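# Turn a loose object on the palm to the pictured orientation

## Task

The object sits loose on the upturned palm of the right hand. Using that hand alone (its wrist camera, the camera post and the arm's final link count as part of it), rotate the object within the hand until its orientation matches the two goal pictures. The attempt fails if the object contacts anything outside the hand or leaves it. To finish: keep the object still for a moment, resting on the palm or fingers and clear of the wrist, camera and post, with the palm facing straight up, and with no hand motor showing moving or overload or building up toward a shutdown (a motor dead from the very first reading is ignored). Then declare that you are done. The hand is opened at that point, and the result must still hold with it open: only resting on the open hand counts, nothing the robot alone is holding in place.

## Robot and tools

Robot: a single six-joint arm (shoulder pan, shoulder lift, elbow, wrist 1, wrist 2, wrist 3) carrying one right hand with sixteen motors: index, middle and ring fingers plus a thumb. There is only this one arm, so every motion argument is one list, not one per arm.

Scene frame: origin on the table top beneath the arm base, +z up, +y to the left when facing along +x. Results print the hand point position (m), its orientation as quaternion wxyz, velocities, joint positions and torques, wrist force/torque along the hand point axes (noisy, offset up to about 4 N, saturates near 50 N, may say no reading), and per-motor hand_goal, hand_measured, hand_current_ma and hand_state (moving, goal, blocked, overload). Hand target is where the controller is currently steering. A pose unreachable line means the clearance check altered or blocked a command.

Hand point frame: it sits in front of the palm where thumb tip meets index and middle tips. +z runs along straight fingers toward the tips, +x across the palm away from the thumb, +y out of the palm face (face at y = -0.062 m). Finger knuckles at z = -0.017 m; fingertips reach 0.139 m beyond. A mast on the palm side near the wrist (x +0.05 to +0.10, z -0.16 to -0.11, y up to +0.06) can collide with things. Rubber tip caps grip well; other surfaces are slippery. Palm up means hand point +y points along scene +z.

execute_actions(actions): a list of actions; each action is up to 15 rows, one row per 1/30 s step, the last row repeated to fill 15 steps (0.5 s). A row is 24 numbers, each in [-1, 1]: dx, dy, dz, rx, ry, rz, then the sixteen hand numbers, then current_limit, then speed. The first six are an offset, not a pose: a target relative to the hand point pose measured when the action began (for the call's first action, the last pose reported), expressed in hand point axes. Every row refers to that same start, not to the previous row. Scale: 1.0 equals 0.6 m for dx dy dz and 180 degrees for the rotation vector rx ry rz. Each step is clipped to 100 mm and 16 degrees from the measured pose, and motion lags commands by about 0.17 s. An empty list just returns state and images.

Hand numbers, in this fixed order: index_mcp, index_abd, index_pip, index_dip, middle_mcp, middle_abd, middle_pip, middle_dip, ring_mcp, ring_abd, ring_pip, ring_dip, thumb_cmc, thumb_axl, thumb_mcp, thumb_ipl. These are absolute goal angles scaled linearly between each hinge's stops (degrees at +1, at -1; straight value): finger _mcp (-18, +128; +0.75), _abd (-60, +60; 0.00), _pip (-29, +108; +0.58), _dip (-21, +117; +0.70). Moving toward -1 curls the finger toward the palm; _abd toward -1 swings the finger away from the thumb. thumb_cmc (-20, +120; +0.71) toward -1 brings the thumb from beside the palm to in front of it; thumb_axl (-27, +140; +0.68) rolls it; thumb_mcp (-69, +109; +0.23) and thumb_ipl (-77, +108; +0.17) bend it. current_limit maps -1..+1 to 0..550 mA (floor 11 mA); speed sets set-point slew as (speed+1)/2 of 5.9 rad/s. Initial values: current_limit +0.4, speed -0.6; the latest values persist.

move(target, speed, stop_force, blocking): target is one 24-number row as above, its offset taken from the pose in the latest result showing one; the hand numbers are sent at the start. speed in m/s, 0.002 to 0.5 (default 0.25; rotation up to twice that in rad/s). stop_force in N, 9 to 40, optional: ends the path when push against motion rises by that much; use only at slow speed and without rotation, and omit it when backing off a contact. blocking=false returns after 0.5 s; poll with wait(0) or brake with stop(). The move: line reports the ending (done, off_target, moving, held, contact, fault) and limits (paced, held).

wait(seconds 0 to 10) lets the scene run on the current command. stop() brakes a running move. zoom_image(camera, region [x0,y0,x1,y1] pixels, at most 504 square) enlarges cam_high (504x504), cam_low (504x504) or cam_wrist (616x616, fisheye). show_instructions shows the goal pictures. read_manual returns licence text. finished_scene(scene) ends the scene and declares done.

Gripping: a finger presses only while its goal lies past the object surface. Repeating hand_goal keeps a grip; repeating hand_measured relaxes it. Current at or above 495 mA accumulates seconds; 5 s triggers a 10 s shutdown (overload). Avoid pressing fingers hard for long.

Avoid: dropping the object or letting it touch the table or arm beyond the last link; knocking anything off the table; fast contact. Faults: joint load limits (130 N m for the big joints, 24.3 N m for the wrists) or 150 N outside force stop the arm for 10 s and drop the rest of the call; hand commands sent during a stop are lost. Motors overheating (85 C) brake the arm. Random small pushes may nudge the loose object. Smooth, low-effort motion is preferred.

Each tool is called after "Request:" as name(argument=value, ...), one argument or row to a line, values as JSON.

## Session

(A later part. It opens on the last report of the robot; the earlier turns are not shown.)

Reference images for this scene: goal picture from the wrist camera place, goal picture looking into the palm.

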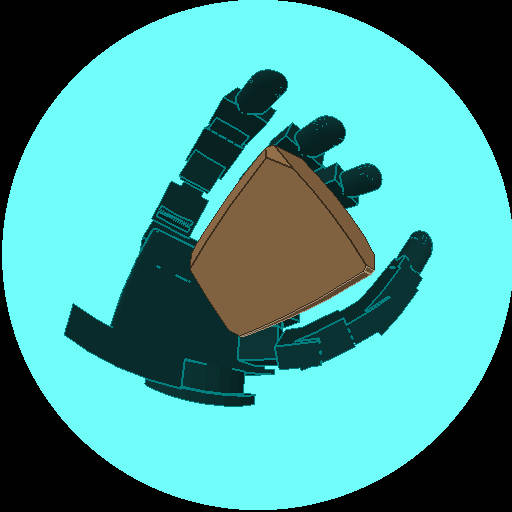

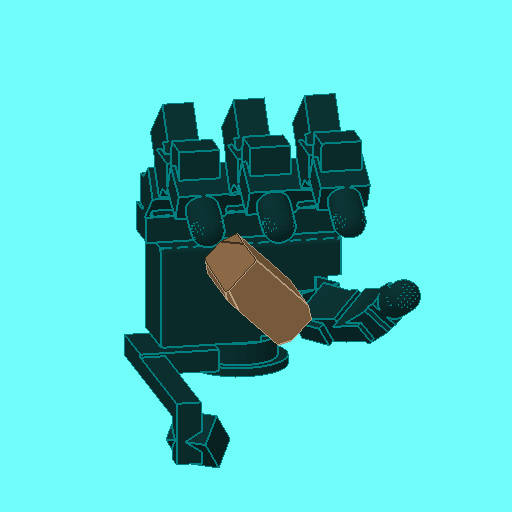

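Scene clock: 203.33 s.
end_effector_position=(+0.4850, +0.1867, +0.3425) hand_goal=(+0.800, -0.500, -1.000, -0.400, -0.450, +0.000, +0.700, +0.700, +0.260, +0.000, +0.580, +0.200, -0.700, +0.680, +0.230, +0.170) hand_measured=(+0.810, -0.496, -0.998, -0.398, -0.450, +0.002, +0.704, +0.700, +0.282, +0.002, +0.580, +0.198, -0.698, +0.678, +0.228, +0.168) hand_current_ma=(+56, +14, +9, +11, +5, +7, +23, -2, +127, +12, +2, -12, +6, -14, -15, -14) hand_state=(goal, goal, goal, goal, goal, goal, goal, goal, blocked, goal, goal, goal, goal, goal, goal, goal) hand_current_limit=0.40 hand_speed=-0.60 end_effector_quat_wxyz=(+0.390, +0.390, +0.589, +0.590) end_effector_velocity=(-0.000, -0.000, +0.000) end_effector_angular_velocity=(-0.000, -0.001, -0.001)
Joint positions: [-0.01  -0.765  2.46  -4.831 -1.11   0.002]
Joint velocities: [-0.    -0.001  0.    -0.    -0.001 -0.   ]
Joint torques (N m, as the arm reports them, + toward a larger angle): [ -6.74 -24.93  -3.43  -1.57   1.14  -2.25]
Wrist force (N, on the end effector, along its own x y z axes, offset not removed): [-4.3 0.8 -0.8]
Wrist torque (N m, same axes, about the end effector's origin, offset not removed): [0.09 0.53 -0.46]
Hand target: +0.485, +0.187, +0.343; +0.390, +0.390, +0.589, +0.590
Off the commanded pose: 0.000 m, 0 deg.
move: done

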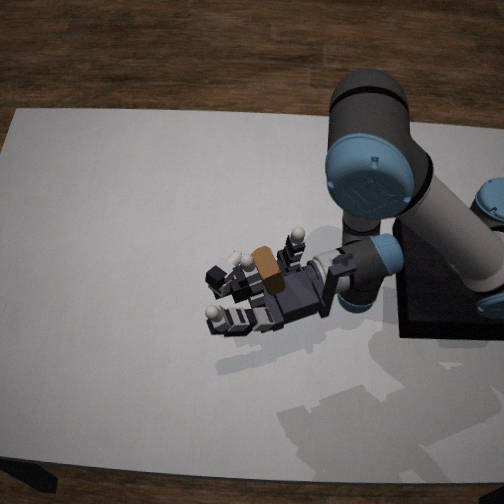

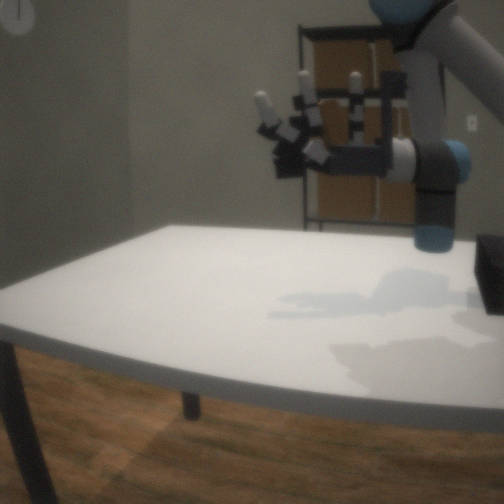

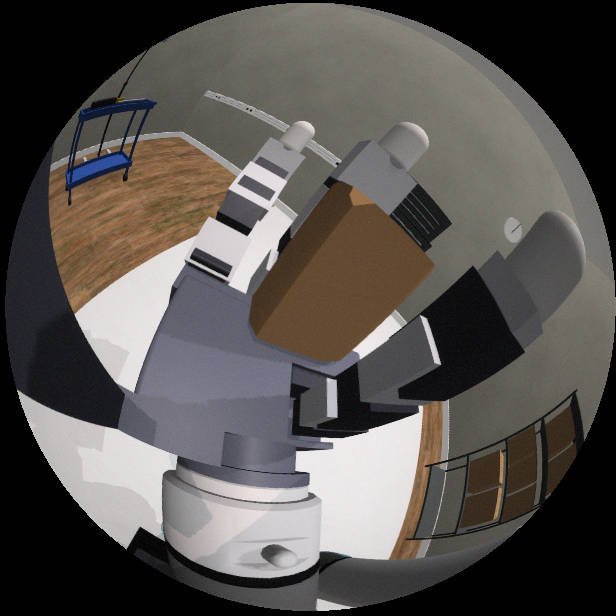

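It leans back on the middle finger. Restore the middle, then bring the index round and sweep.

Request:
move(
  target=[0,0,0,0,0,0,0.15,-0.5,-1,-0.35,-0.6,0,0.9,0.7,0.26,0,0.58,0.2,-0.7,0.68,0.23,0.17,0.4,-0.88],
)

Request:
move(
  target=[0,0,0,0,0,0,0.15,0.5,-1,-0.33,-0.6,0,0.9,0.7,0.26,0,0.58,0.2,-0.7,0.68,0.23,0.17,0.4,-0.88],
)

Scene clock: 219.33 s.
end_effector_position=(+0.4850, +0.1867, +0.3425) hand_goal=(+0.150, -0.500, -1.000, -0.350, -0.600, +0.000, +0.900, +0.700, +0.260, +0.000, +0.580, +0.200, -0.700, +0.680, +0.230, +0.170) hand_measured=(+0.164, -0.498, -1.000, -0.354, -0.592, +0.002, +0.898, +0.700, +0.282, +0.002, +0.580, +0.198, -0.698, +0.678, +0.228, +0.168) hand_current_ma=(+70, +13, +2, -19, +40, +7, -10, -2, +127, +12, +2, -12, +6, -14, -15, -14) hand_state=(goal, goal, goal, goal, goal, goal, goal, goal, blocked, goal, goal, goal, goal, goal, goal, goal) hand_current_limit=0.40 hand_speed=-0.88 end_effector_quat_wxyz=(+0.390, +0.390, +0.589, +0.590) end_effector_velocity=(-0.000, -0.000, -0.001) end_effector_angular_velocity=(-0.000, +0.003, -0.000)
Joint positions: [-0.01  -0.765  2.46  -4.831 -1.11   0.002]
Joint velocities: [-0.     0.     0.003  0.001 -0.    -0.   ]
Joint torques (N m, as the arm reports them, + toward a larger angle): [ -5.86 -24.55  -1.43  -1.28   0.93  -1.97]
Wrist force (N, on the end effector, along its own x y z axes, offset not removed): [-2.9 0.0 -0.6]
Wrist torque (N m, same axes, about the end effector's origin, offset not removed): [-0.17 0.26 -0.52]
Hand target: +0.485, +0.187, +0.343; +0.390, +0.390, +0.589, +0.590
Off the commanded pose: 0.000 m, 0 deg.
move: done

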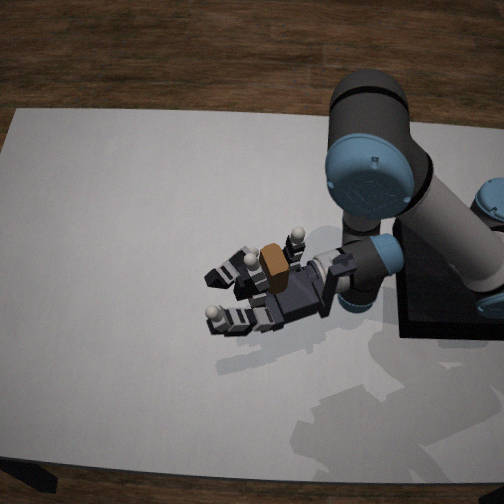

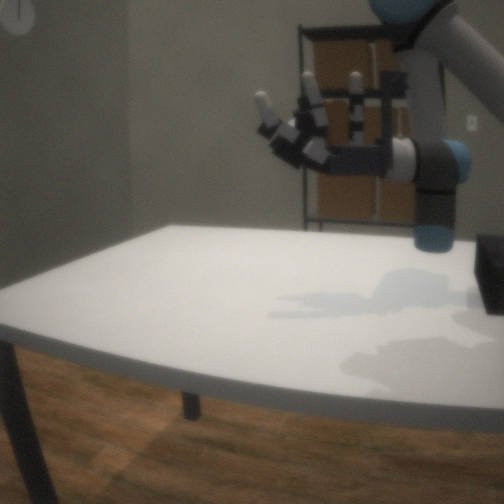

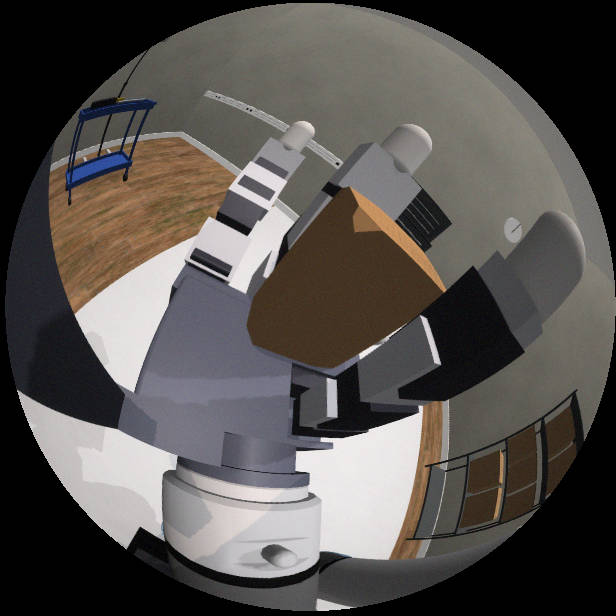

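Scene clock: 222.57 s.
end_effector_position=(+0.4850, +0.1867, +0.3425) hand_goal=(+0.150, +0.500, -1.000, -0.330, -0.600, +0.000, +0.900, +0.700, +0.260, +0.000, +0.580, +0.200, -0.700, +0.680, +0.230, +0.170) hand_measured=(+0.162, +0.492, -1.000, -0.334, -0.596, +0.002, +0.898, +0.700, +0.282, +0.002, +0.580, +0.198, -0.698, +0.678, +0.228, +0.168) hand_current_ma=(+63, -32, +1, -19, +24, +7, -9, -2, +127, +12, +2, -12, +6, -14, -15, -14) hand_state=(goal, goal, goal, goal, goal, goal, goal, goal, blocked, goal, goal, goal, goal, goal, goal, goal) hand_current_limit=0.40 hand_speed=-0.88 end_effector_quat_wxyz=(+0.390, +0.390, +0.589, +0.590) end_effector_velocity=(+0.000, -0.001, -0.000) end_effector_angular_velocity=(+0.000, -0.000, -0.002)
Joint positions: [-0.01  -0.765  2.46  -4.831 -1.11   0.002]
Joint velocities: [-0.     0.    -0.    -0.    -0.001  0.   ]
Joint torques (N m, as the arm reports them, + toward a larger angle): [ -7.63 -24.21  -2.09  -1.37   0.88  -2.25]
Wrist force (N, on the end effector, along its own x y z axes, offset not removed): [0.4 0.1 -2.2]
Wrist torque (N m, same axes, about the end effector's origin, offset not removed): [0.02 -0.03 -0.11]
Hand target: +0.485, +0.187, +0.343; +0.390, +0.390, +0.589, +0.590
Off the commanded pose: 0.000 m, 0 deg.
move: done

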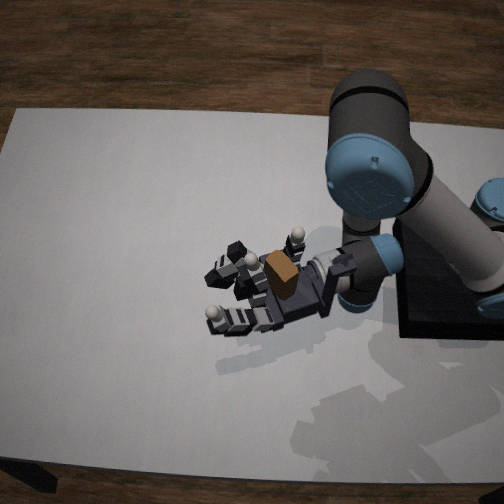

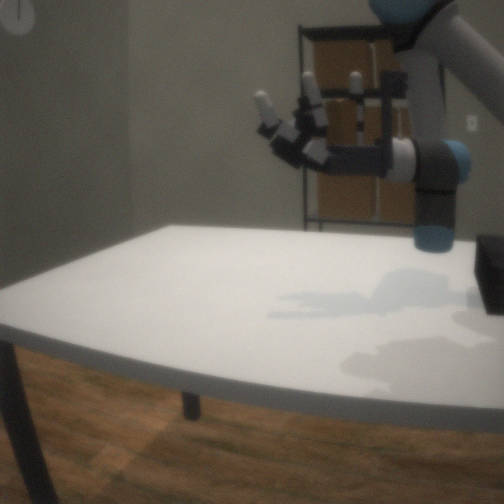

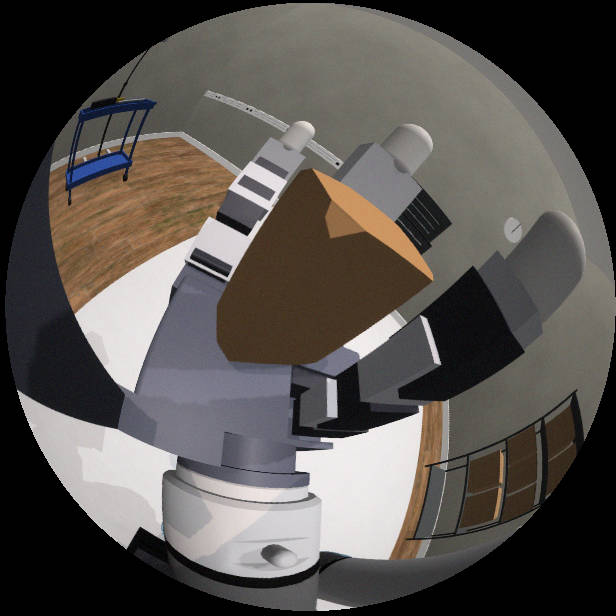

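Request:
move(
  target=[0,0,0,0,0,0,0.75,0.5,-1,-0.45,0.5,0,0.5,0.5,0.26,0,0.58,0.2,-0.1,0.27,0.03,0,0.4,-0.7],
)

Request:
zoom_image(
  camera="cam_high",
  region=[200, 210, 350, 360],
)

Scene clock: 232.80 s.
end_effector_position=(+0.4850, +0.1867, +0.3425) hand_goal=(+0.750, +0.500, -1.000, -0.450, +0.500, +0.000, +0.500, +0.500, +0.260, +0.000, +0.580, +0.200, -0.100, +0.270, +0.030, +0.000) hand_measured=(+0.756, +0.498, -1.000, -0.448, +0.510, +0.002, +0.504, +0.504, +0.282, +0.002, +0.580, +0.198, -0.098, +0.274, +0.030, +0.002) hand_current_ma=(+30, -13, +1, +11, +51, +7, +26, +15, +127, +12, +2, -12, +15, +26, +3, +9) hand_state=(goal, goal, goal, goal, goal, goal, goal, goal, blocked, goal, goal, goal, goal, goal, goal, goal) hand_current_limit=0.40 hand_speed=-0.70 end_effector_quat_wxyz=(+0.390, +0.390, +0.589, +0.590) end_effector_velocity=(+0.000, -0.000, +0.000) end_effector_angular_velocity=(+0.000, -0.001, -0.000)
Joint positions: [-0.01  -0.765  2.46  -4.831 -1.11   0.002]
Joint velocities: [-0.    -0.001 -0.001  0.    -0.     0.   ]
Joint torques (N m, as the arm reports them, + toward a larger angle): [ -7.36 -25.29  -0.52  -0.97   0.81  -2.2 ]
Wrist force (N, on the end effector, along its own x y z axes, offset not removed): [-1.1 0.7 -2.3]
Wrist torque (N m, same axes, about the end effector's origin, offset not removed): [0.15 0.18 -0.17]
Hand target: +0.485, +0.187, +0.343; +0.390, +0.390, +0.589, +0.590
Off the commanded pose: 0.000 m, 0 deg.
move: done

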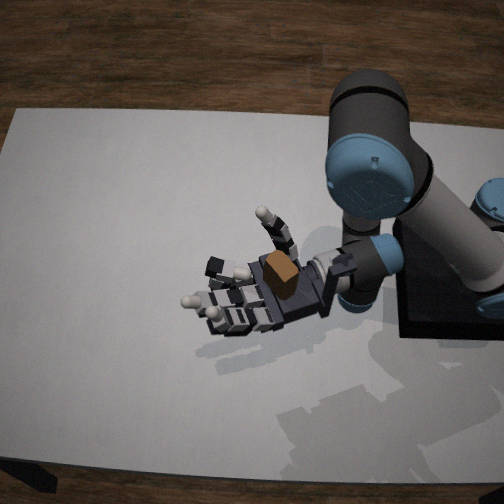

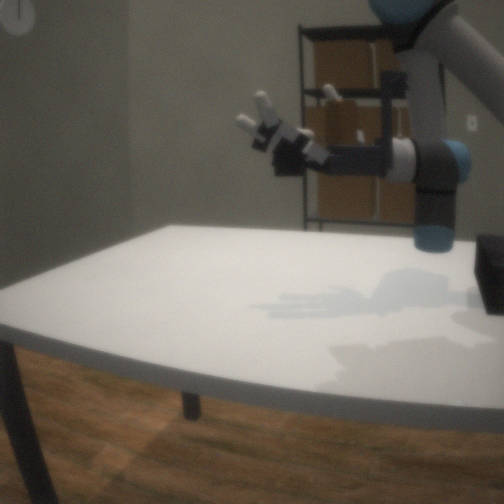

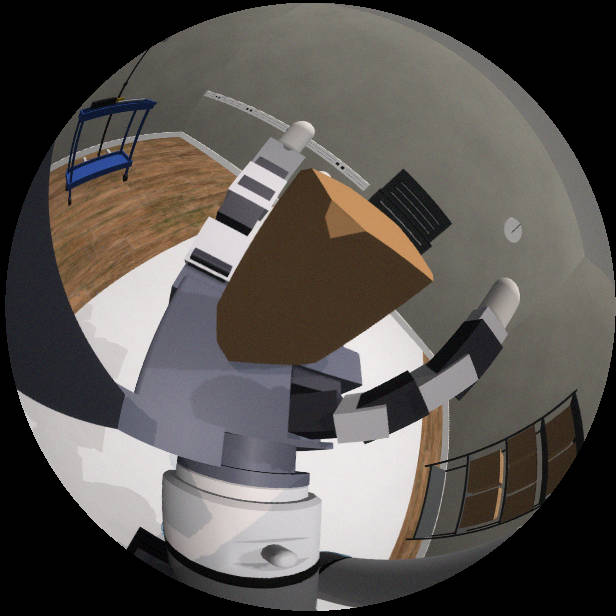

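Region (200, 210, 350, 360) of cam_high's 504x504 image, scaled by 3.360, with more detail than that image has.

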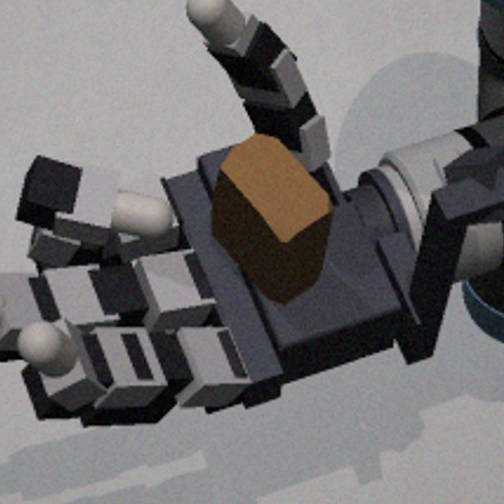

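Front corner lies near the middle finger's index side; push it with the middle tip.

Request:
move(
  target=[0,0,0,0,0,0,0.75,0,0,0.3,0.8,-0.3,-1,-0.45,0.5,-0.3,0.3,0.2,-0.1,0.27,0.03,0,0.4,-0.5],
)

Request:
move(
  target=[0,0,0,0,0,0,0.75,0,0,0.3,0.25,-0.35,-1,-0.38,0.5,-0.3,0.3,0.2,-0.1,0.27,0.03,0,0.4,-0.85],
)

Request:
move(
  target=[0,0,0,0,0,0,0.75,0,0,0.3,-0.05,-0.5,-1,-0.1,0.5,-0.3,0.3,0.2,-0.1,0.27,0.03,0,0.4,-0.9],
)

Request:
zoom_image(
  camera="cam_high",
  region=[200, 210, 350, 360],
)

Scene clock: 243.50 s.
end_effector_position=(+0.4850, +0.1867, +0.3425) hand_goal=(+0.750, +0.000, +0.000, +0.300, +0.800, -0.300, -1.000, -0.450, +0.500, -0.300, +0.300, +0.200, -0.100, +0.270, +0.030, +0.000) hand_measured=(+0.760, +0.004, +0.000, +0.298, +0.810, -0.298, -0.998, -0.448, +0.508, -0.298, +0.308, +0.198, -0.098, +0.274, +0.030, +0.002) hand_current_ma=(+52, +14, -1, -13, +50, +14, +9, +12, +46, +13, +42, -12, +15, +26, +3, +9) hand_state=(goal, goal, goal, goal, goal, goal, goal, goal, goal, goal, goal, goal, goal, goal, goal, goal) hand_current_limit=0.40 hand_speed=-0.50 end_effector_quat_wxyz=(+0.390, +0.390, +0.589, +0.590) end_effector_velocity=(+0.000, +0.000, +0.001) end_effector_angular_velocity=(-0.001, -0.002, +0.000)
Joint positions: [-0.01  -0.765  2.46  -4.831 -1.11   0.002]
Joint velocities: [ 0.    -0.001 -0.001 -0.     0.    -0.001]
Joint torques (N m, as the arm reports them, + toward a larger angle): [ -6.94 -25.27  -1.4   -0.81   0.81  -2.29]
Wrist force (N, on the end effector, along its own x y z axes, offset not removed): [-0.7 0.3 -1.7]
Wrist torque (N m, same axes, about the end effector's origin, offset not removed): [0.06 0.16 -0.13]
Hand target: +0.485, +0.187, +0.343; +0.390, +0.390, +0.589, +0.590
Off the commanded pose: 0.000 m, 0 deg.
move: done

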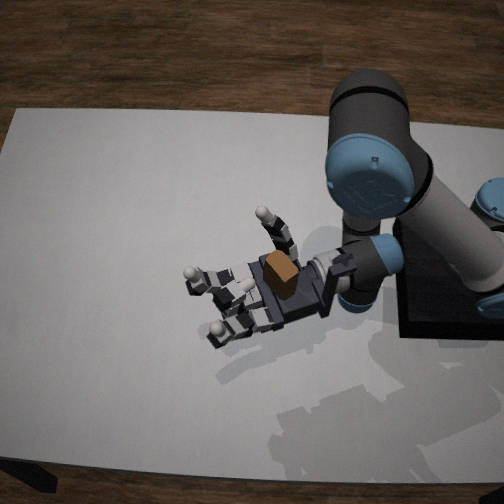

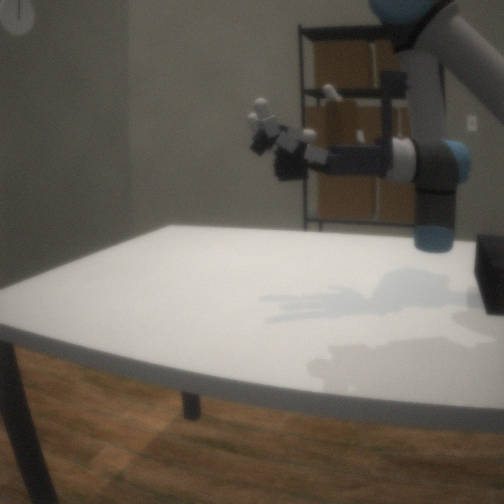

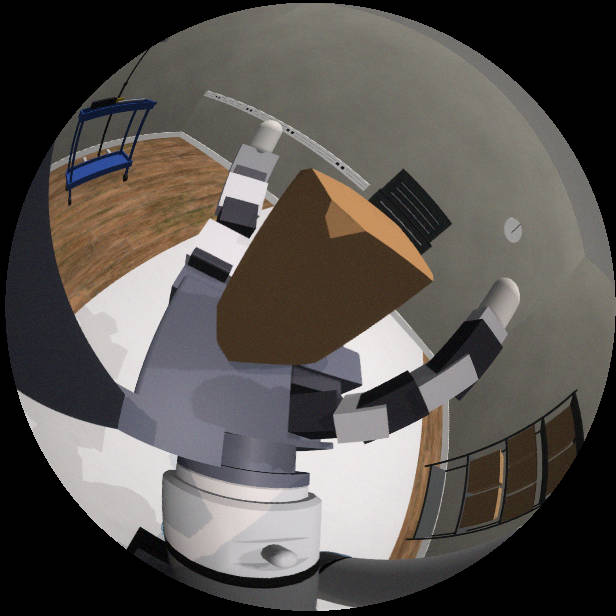

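Scene clock: 245.33 s.
end_effector_position=(+0.4850, +0.1867, +0.3425) hand_goal=(+0.750, +0.000, +0.000, +0.300, +0.250, -0.350, -1.000, -0.380, +0.500, -0.300, +0.300, +0.200, -0.100, +0.270, +0.030, +0.000) hand_measured=(+0.760, +0.004, +0.000, +0.298, +0.268, -0.348, -1.000, -0.384, +0.508, -0.298, +0.308, +0.198, -0.098, +0.274, +0.030, +0.002) hand_current_ma=(+52, +14, -1, -13, +93, +10, +4, -21, +46, +13, +42, -12, +15, +26, +3, +9) hand_state=(goal, goal, goal, goal, goal, goal, goal, goal, goal, goal, goal, goal, goal, goal, goal, goal) hand_current_limit=0.40 hand_speed=-0.85 end_effector_quat_wxyz=(+0.390, +0.390, +0.589, +0.590) end_effector_velocity=(-0.000, +0.000, +0.000) end_effector_angular_velocity=(+0.000, -0.001, +0.000)
Joint positions: [-0.01  -0.765  2.46  -4.831 -1.11   0.002]
Joint velocities: [ 0.    -0.     0.    -0.001  0.     0.   ]
Joint torques (N m, as the arm reports them, + toward a larger angle): [ -5.39 -25.03  -2.84  -0.73   0.91  -2.53]
Wrist force (N, on the end effector, along its own x y z axes, offset not removed): [0.4 0.0 -0.5]
Wrist torque (N m, same axes, about the end effector's origin, offset not removed): [-0.17 -0.01 -0.05]
Hand target: +0.485, +0.187, +0.343; +0.390, +0.390, +0.589, +0.590
Off the commanded pose: 0.000 m, 0 deg.
move: done

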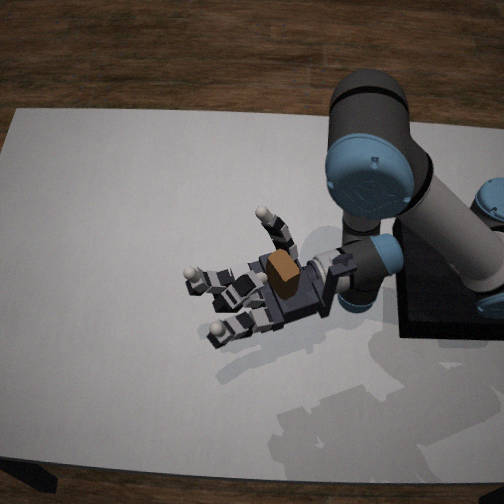

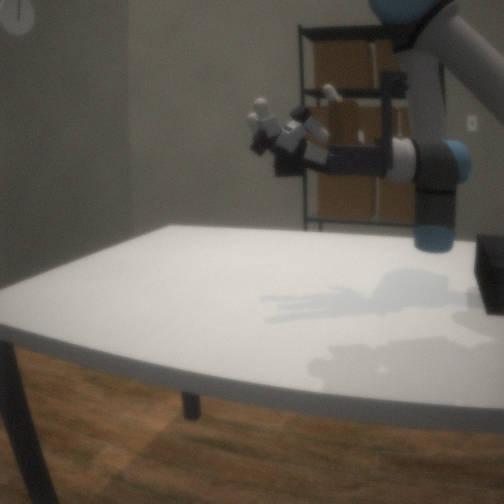

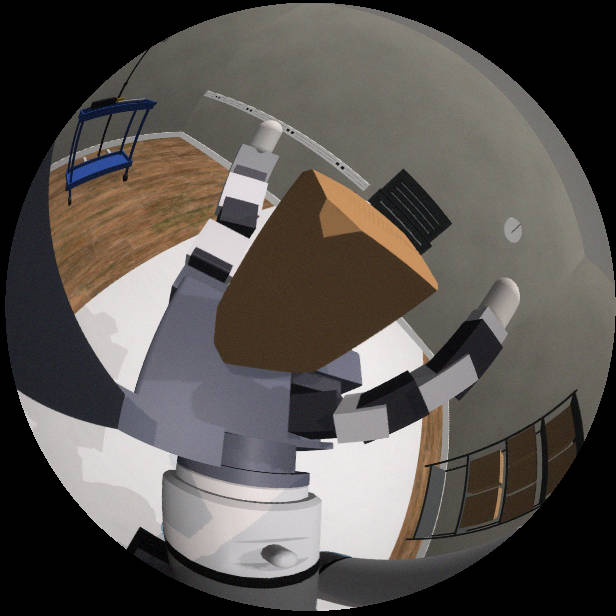

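Scene clock: 246.87 s.
end_effector_position=(+0.4850, +0.1867, +0.3425) hand_goal=(+0.750, +0.000, +0.000, +0.300, -0.050, -0.500, -1.000, -0.100, +0.500, -0.300, +0.300, +0.200, -0.100, +0.270, +0.030, +0.000) hand_measured=(+0.760, +0.004, +0.000, +0.298, -0.038, -0.498, -1.000, -0.104, +0.508, -0.298, +0.308, +0.198, -0.098, +0.274, +0.030, +0.002) hand_current_ma=(+52, +14, -1, -13, +67, +7, +1, -22, +46, +13, +42, -12, +15, +26, +3, +9) hand_state=(goal, goal, goal, goal, goal, goal, goal, goal, goal, goal, goal, goal, goal, goal, goal, goal) hand_current_limit=0.40 hand_speed=-0.90 end_effector_quat_wxyz=(+0.390, +0.390, +0.589, +0.590) end_effector_velocity=(-0.001, -0.000, +0.001) end_effector_angular_velocity=(+0.001, -0.000, +0.000)
Joint positions: [-0.01  -0.765  2.46  -4.831 -1.11   0.002]
Joint velocities: [-0.    -0.002  0.002 -0.001  0.     0.001]
Joint torques (N m, as the arm reports them, + toward a larger angle): [ -7.12 -25.58  -0.63  -0.84   0.4   -2.37]
Wrist force (N, on the end effector, along its own x y z axes, offset not removed): [0.3 -0.7 -0.3]
Wrist torque (N m, same axes, about the end effector's origin, offset not removed): [-0.15 -0.02 -0.05]
Hand target: +0.485, +0.187, +0.343; +0.390, +0.390, +0.589, +0.590
Off the commanded pose: 0.000 m, 0 deg.
move: done

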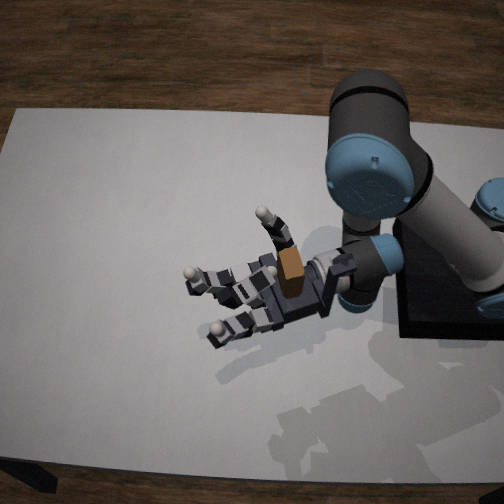

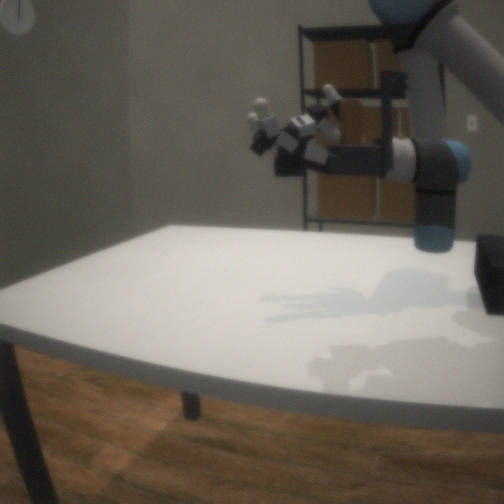

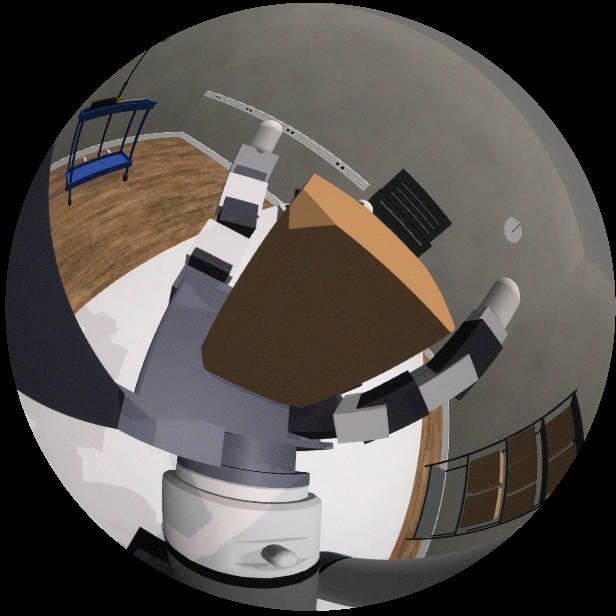

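Region (200, 210, 350, 360) of cam_high's 504x504 image, scaled by 3.360, with more detail than that image has.

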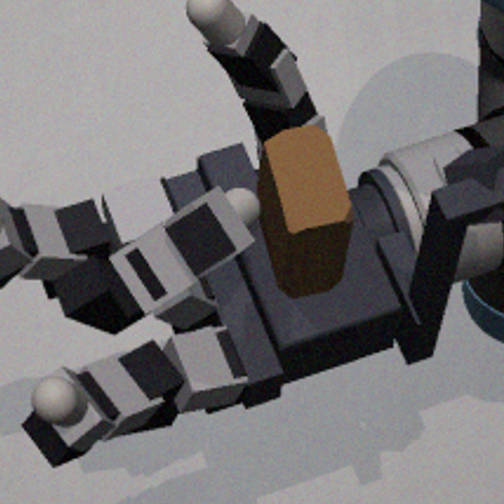

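Request:
move(
  target=[0,0,0,0,0,0,0.75,0,0,0.3,-0.05,-0.5,-1,-0.1,-0.45,-0.3,-0.9,0.4,-0.1,0.27,0.03,0,0.4,-0.7],
)

Request:
move(
  target=[0,0,0,0,0,0,0.75,0,0,0.3,-0.05,-0.5,-1,-0.1,-0.5,-0.9,-1,0.2,-0.1,0.27,0.03,0,0.4,-0.85],
)

Request:
zoom_image(
  camera="cam_high",
  region=[200, 210, 350, 360],
)

Scene clock: 262.97 s.
end_effector_position=(+0.4850, +0.1867, +0.3425) hand_goal=(+0.750, +0.000, +0.000, +0.300, -0.050, -0.500, -1.000, -0.100, -0.450, -0.300, -0.900, +0.400, -0.100, +0.270, +0.030, +0.000) hand_measured=(+0.760, +0.004, +0.000, +0.298, -0.042, -0.498, -1.000, -0.104, -0.448, -0.298, -0.900, +0.398, -0.098, +0.274, +0.030, +0.002) hand_current_ma=(+52, +14, -1, -13, +45, +7, +1, -21, +7, +9, +5, -15, +15, +26, +3, +9) hand_state=(goal, goal, goal, goal, goal, goal, goal, goal, goal, goal, goal, goal, goal, goal, goal, goal) hand_current_limit=0.40 hand_speed=-0.70 end_effector_quat_wxyz=(+0.390, +0.390, +0.589, +0.590) end_effector_velocity=(+0.000, +0.000, -0.000) end_effector_angular_velocity=(+0.000, +0.001, +0.001)
Joint positions: [-0.01  -0.765  2.46  -4.831 -1.11   0.002]
Joint velocities: [ 0.    -0.    -0.     0.002  0.     0.   ]
Joint torques (N m, as the arm reports them, + toward a larger angle): [ -5.17 -24.84   0.15  -0.12   0.53  -2.55]
Wrist force (N, on the end effector, along its own x y z axes, offset not removed): [-0.2 1.5 -2.2]
Wrist torque (N m, same axes, about the end effector's origin, offset not removed): [0.24 0.04 -0.10]
Hand target: +0.485, +0.187, +0.343; +0.390, +0.390, +0.589, +0.590
Off the commanded pose: 0.000 m, 0 deg.
move: done

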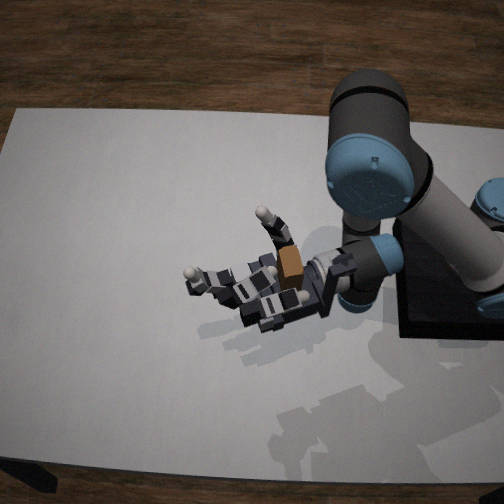

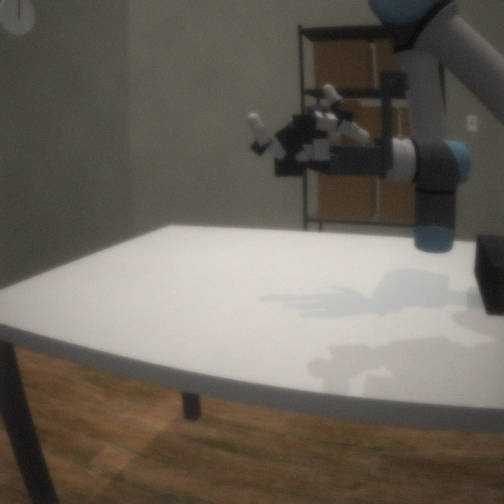

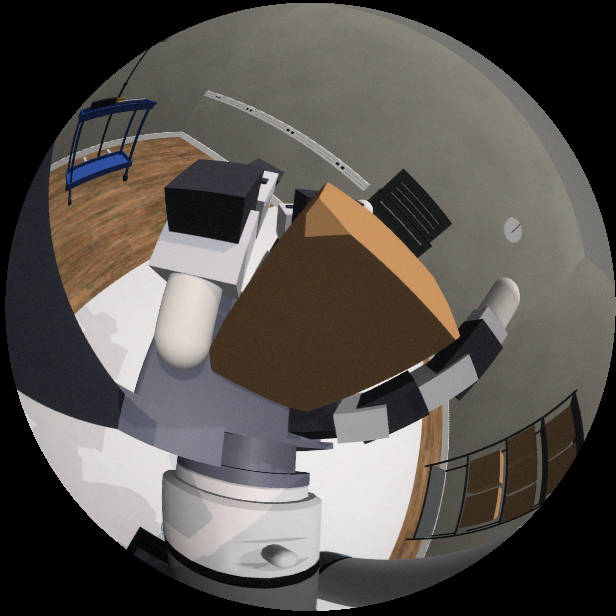

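Scene clock: 264.63 s.
end_effector_position=(+0.4850, +0.1867, +0.3425) hand_goal=(+0.750, +0.000, +0.000, +0.300, -0.050, -0.500, -1.000, -0.100, -0.500, -0.900, -1.000, +0.200, -0.100, +0.270, +0.030, +0.000) hand_measured=(+0.760, +0.004, +0.000, +0.298, -0.042, -0.504, -1.000, -0.104, -0.478, -0.868, -0.912, +0.238, -0.084, +0.272, +0.030, +0.002) hand_current_ma=(+52, +14, -1, -13, +45, -15, +1, -21, +125, +139, +385, +219, +84, +10, +3, +9) hand_state=(goal, goal, goal, goal, goal, goal, goal, goal, blocked, blocked, blocked, blocked, goal, goal, goal, goal) hand_current_limit=0.40 hand_speed=-0.85 end_effector_quat_wxyz=(+0.390, +0.390, +0.589, +0.590) end_effector_velocity=(-0.000, +0.000, +0.000) end_effector_angular_velocity=(-0.000, -0.001, +0.001)
Joint positions: [-0.01  -0.765  2.46  -4.831 -1.11   0.002]
Joint velocities: [ 0.     0.    -0.001 -0.     0.001 -0.   ]
Joint torques (N m, as the arm reports them, + toward a larger angle): [ -6.8  -25.61  -0.93  -0.07   0.51  -2.46]
Wrist force (N, on the end effector, along its own x y z axes, offset not removed): [-0.3 -0.3 -0.6]
Wrist torque (N m, same axes, about the end effector's origin, offset not removed): [-0.26 0.06 -0.19]
Hand target: +0.485, +0.187, +0.343; +0.390, +0.390, +0.589, +0.590
Off the commanded pose: 0.000 m, 0 deg.
move: done

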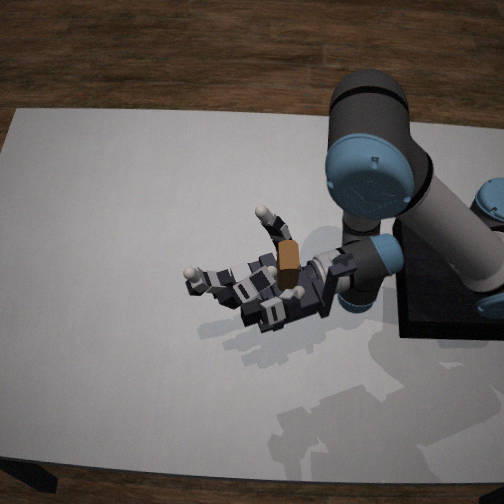

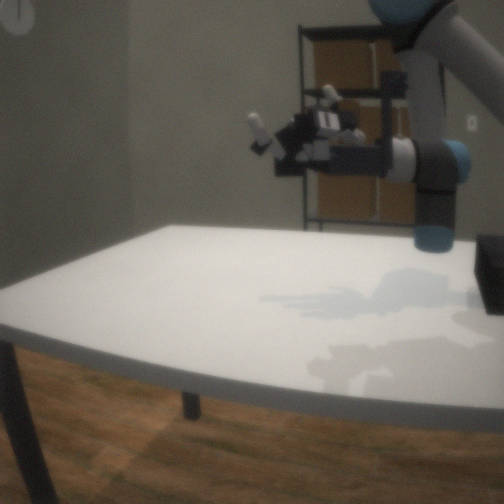

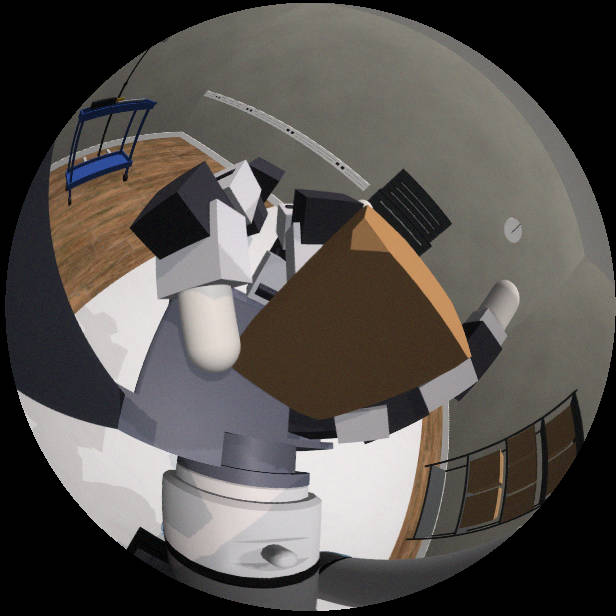

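Region (200, 210, 350, 360) of cam_high's 504x504 image, scaled by 3.360, with more detail than that image has.

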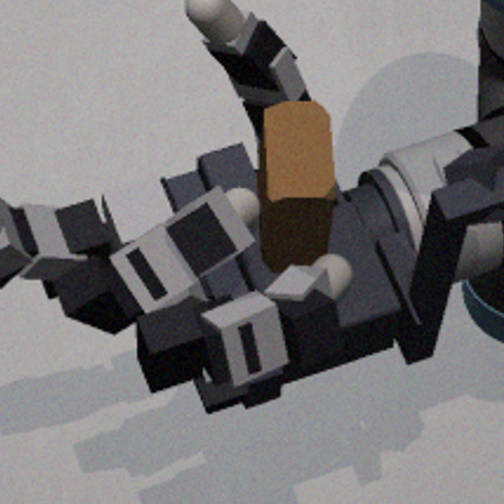

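Request:
move(
  target=[0,0,0,0,0,0,0.75,0,0,0.3,0.6,-0.3,-1,-0.3,-0.48,-0.8,-0.9,0.22,-0.45,0.27,0.1,0,0.4,-0.88],
)

Request:
zoom_image(
  camera="cam_high",
  region=[200, 210, 350, 360],
)

Scene clock: 274.10 s.
end_effector_position=(+0.4850, +0.1867, +0.3425) hand_goal=(+0.750, +0.000, +0.000, +0.300, +0.600, -0.300, -1.000, -0.300, -0.480, -0.800, -0.900, +0.220, -0.450, +0.270, +0.100, +0.000) hand_measured=(+0.760, +0.004, +0.000, +0.298, +0.606, -0.302, -1.000, -0.298, -0.476, -0.798, -0.884, +0.228, -0.430, +0.268, +0.100, +0.002) hand_current_ma=(+52, +14, -1, -13, +27, -14, +1, +12, +23, +9, +79, +50, +111, -10, +1, +9) hand_state=(goal, goal, goal, goal, goal, goal, goal, goal, goal, goal, goal, goal, blocked, goal, goal, goal) hand_current_limit=0.40 hand_speed=-0.88 end_effector_quat_wxyz=(+0.390, +0.390, +0.589, +0.590) end_effector_velocity=(+0.000, -0.000, -0.000) end_effector_angular_velocity=(+0.000, +0.000, -0.000)
Joint positions: [-0.01  -0.765  2.46  -4.831 -1.11   0.002]
Joint velocities: [-0.     0.    -0.001  0.001  0.     0.   ]
Joint torques (N m, as the arm reports them, + toward a larger angle): [ -6.03 -25.13  -2.33  -1.2    0.44  -2.38]
Wrist force (N, on the end effector, along its own x y z axes, offset not removed): [-0.8 0.1 -1.9]
Wrist torque (N m, same axes, about the end effector's origin, offset not removed): [-0.01 0.21 -0.14]
Hand target: +0.485, +0.187, +0.343; +0.390, +0.390, +0.589, +0.590
Off the commanded pose: 0.000 m, 0 deg.
move: done

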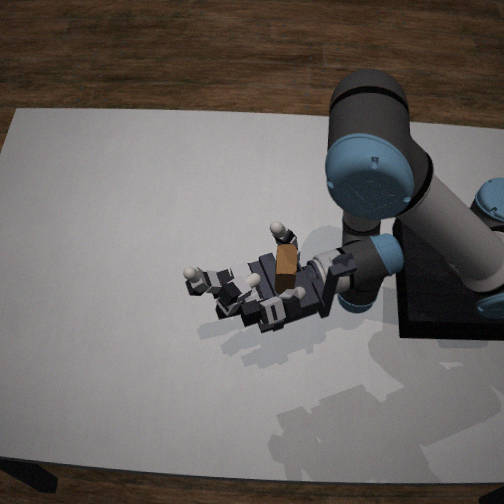

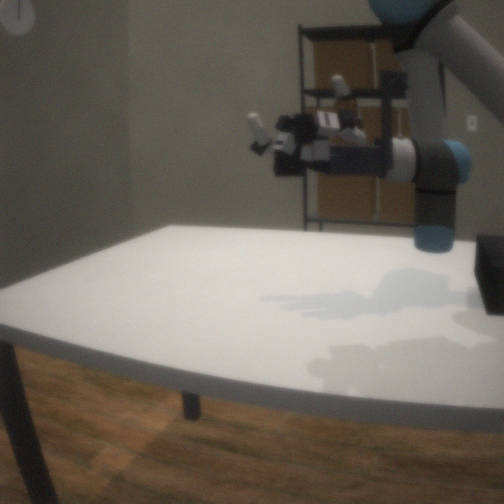

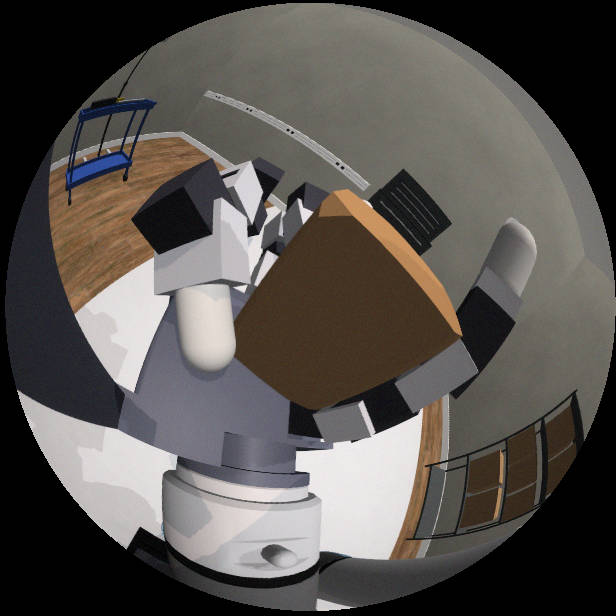

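Region (200, 210, 350, 360) of cam_high's 504x504 image, scaled by 3.360, with more detail than that image has.

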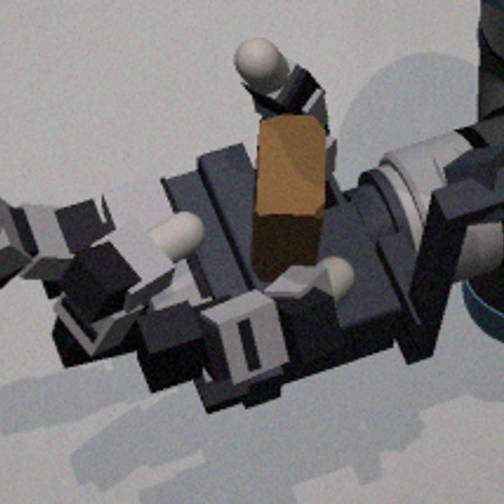

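Working. Continue: curl the ring tip and press with a straighter thumb.

Request:
move(
  target=[0,0,0,0,0,0,0.75,0,0,0.3,0.6,-0.3,-1,-0.3,-0.4,-0.8,-0.95,0.0,-0.6,0.27,0.2,0.1,0.4,-0.9],
)

Request:
zoom_image(
  camera="cam_high",
  region=[200, 210, 350, 360],
)

Scene clock: 279.80 s.
end_effector_position=(+0.4850, +0.1867, +0.3425) hand_goal=(+0.750, +0.000, +0.000, +0.300, +0.600, -0.300, -1.000, -0.300, -0.400, -0.800, -0.950, +0.000, -0.600, +0.270, +0.200, +0.100) hand_measured=(+0.760, +0.004, +0.000, +0.298, +0.606, -0.302, -1.000, -0.298, -0.394, -0.802, -0.928, +0.030, -0.598, +0.268, +0.200, +0.098) hand_current_ma=(+52, +14, -1, -13, +27, -14, +1, +12, +38, -8, +114, +178, +15, -9, +0, -13) hand_state=(goal, goal, goal, goal, goal, goal, goal, goal, goal, goal, blocked, blocked, goal, goal, goal, goal) hand_current_limit=0.40 hand_speed=-0.90 end_effector_quat_wxyz=(+0.390, +0.390, +0.589, +0.590) end_effector_velocity=(+0.000, -0.000, +0.001) end_effector_angular_velocity=(-0.000, -0.003, -0.001)
Joint positions: [-0.01  -0.765  2.46  -4.831 -1.11   0.002]
Joint velocities: [-0.001 -0.001 -0.002 -0.001 -0.001 -0.   ]
Joint torques (N m, as the arm reports them, + toward a larger angle): [ -6.43 -25.4   -0.3   -3.01   0.22  -2.36]
Wrist force (N, on the end effector, along its own x y z axes, offset not removed): [-1.2 0.5 -2.3]
Wrist torque (N m, same axes, about the end effector's origin, offset not removed): [0.08 0.10 -0.14]
Hand target: +0.485, +0.187, +0.343; +0.390, +0.390, +0.589, +0.590
Off the commanded pose: 0.000 m, 0 deg.
move: done

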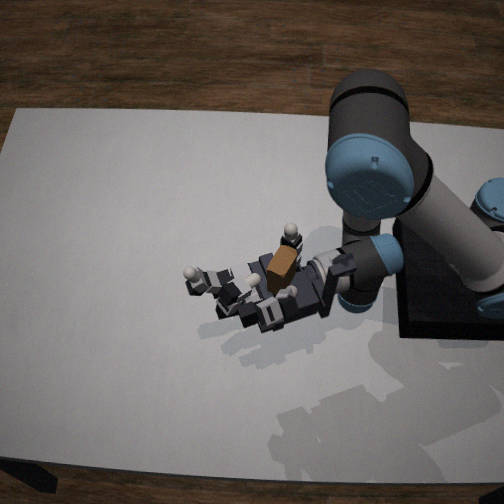

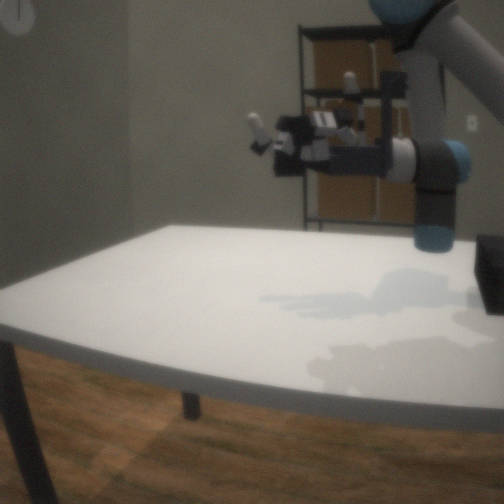

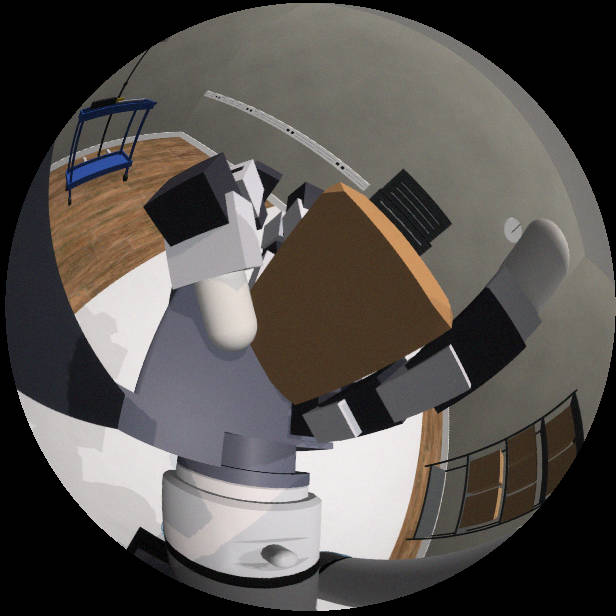

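Region (200, 210, 350, 360) of cam_high's 504x504 image, scaled by 3.360, with more detail than that image has.

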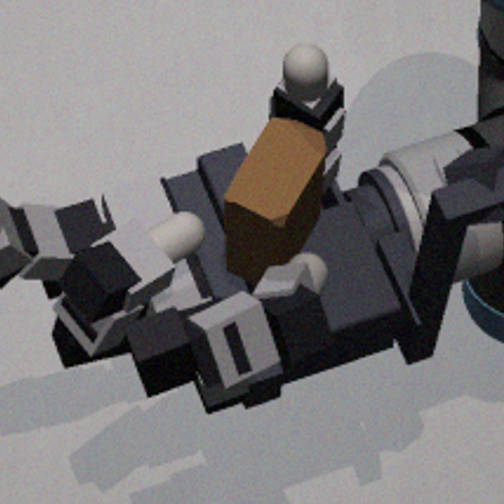

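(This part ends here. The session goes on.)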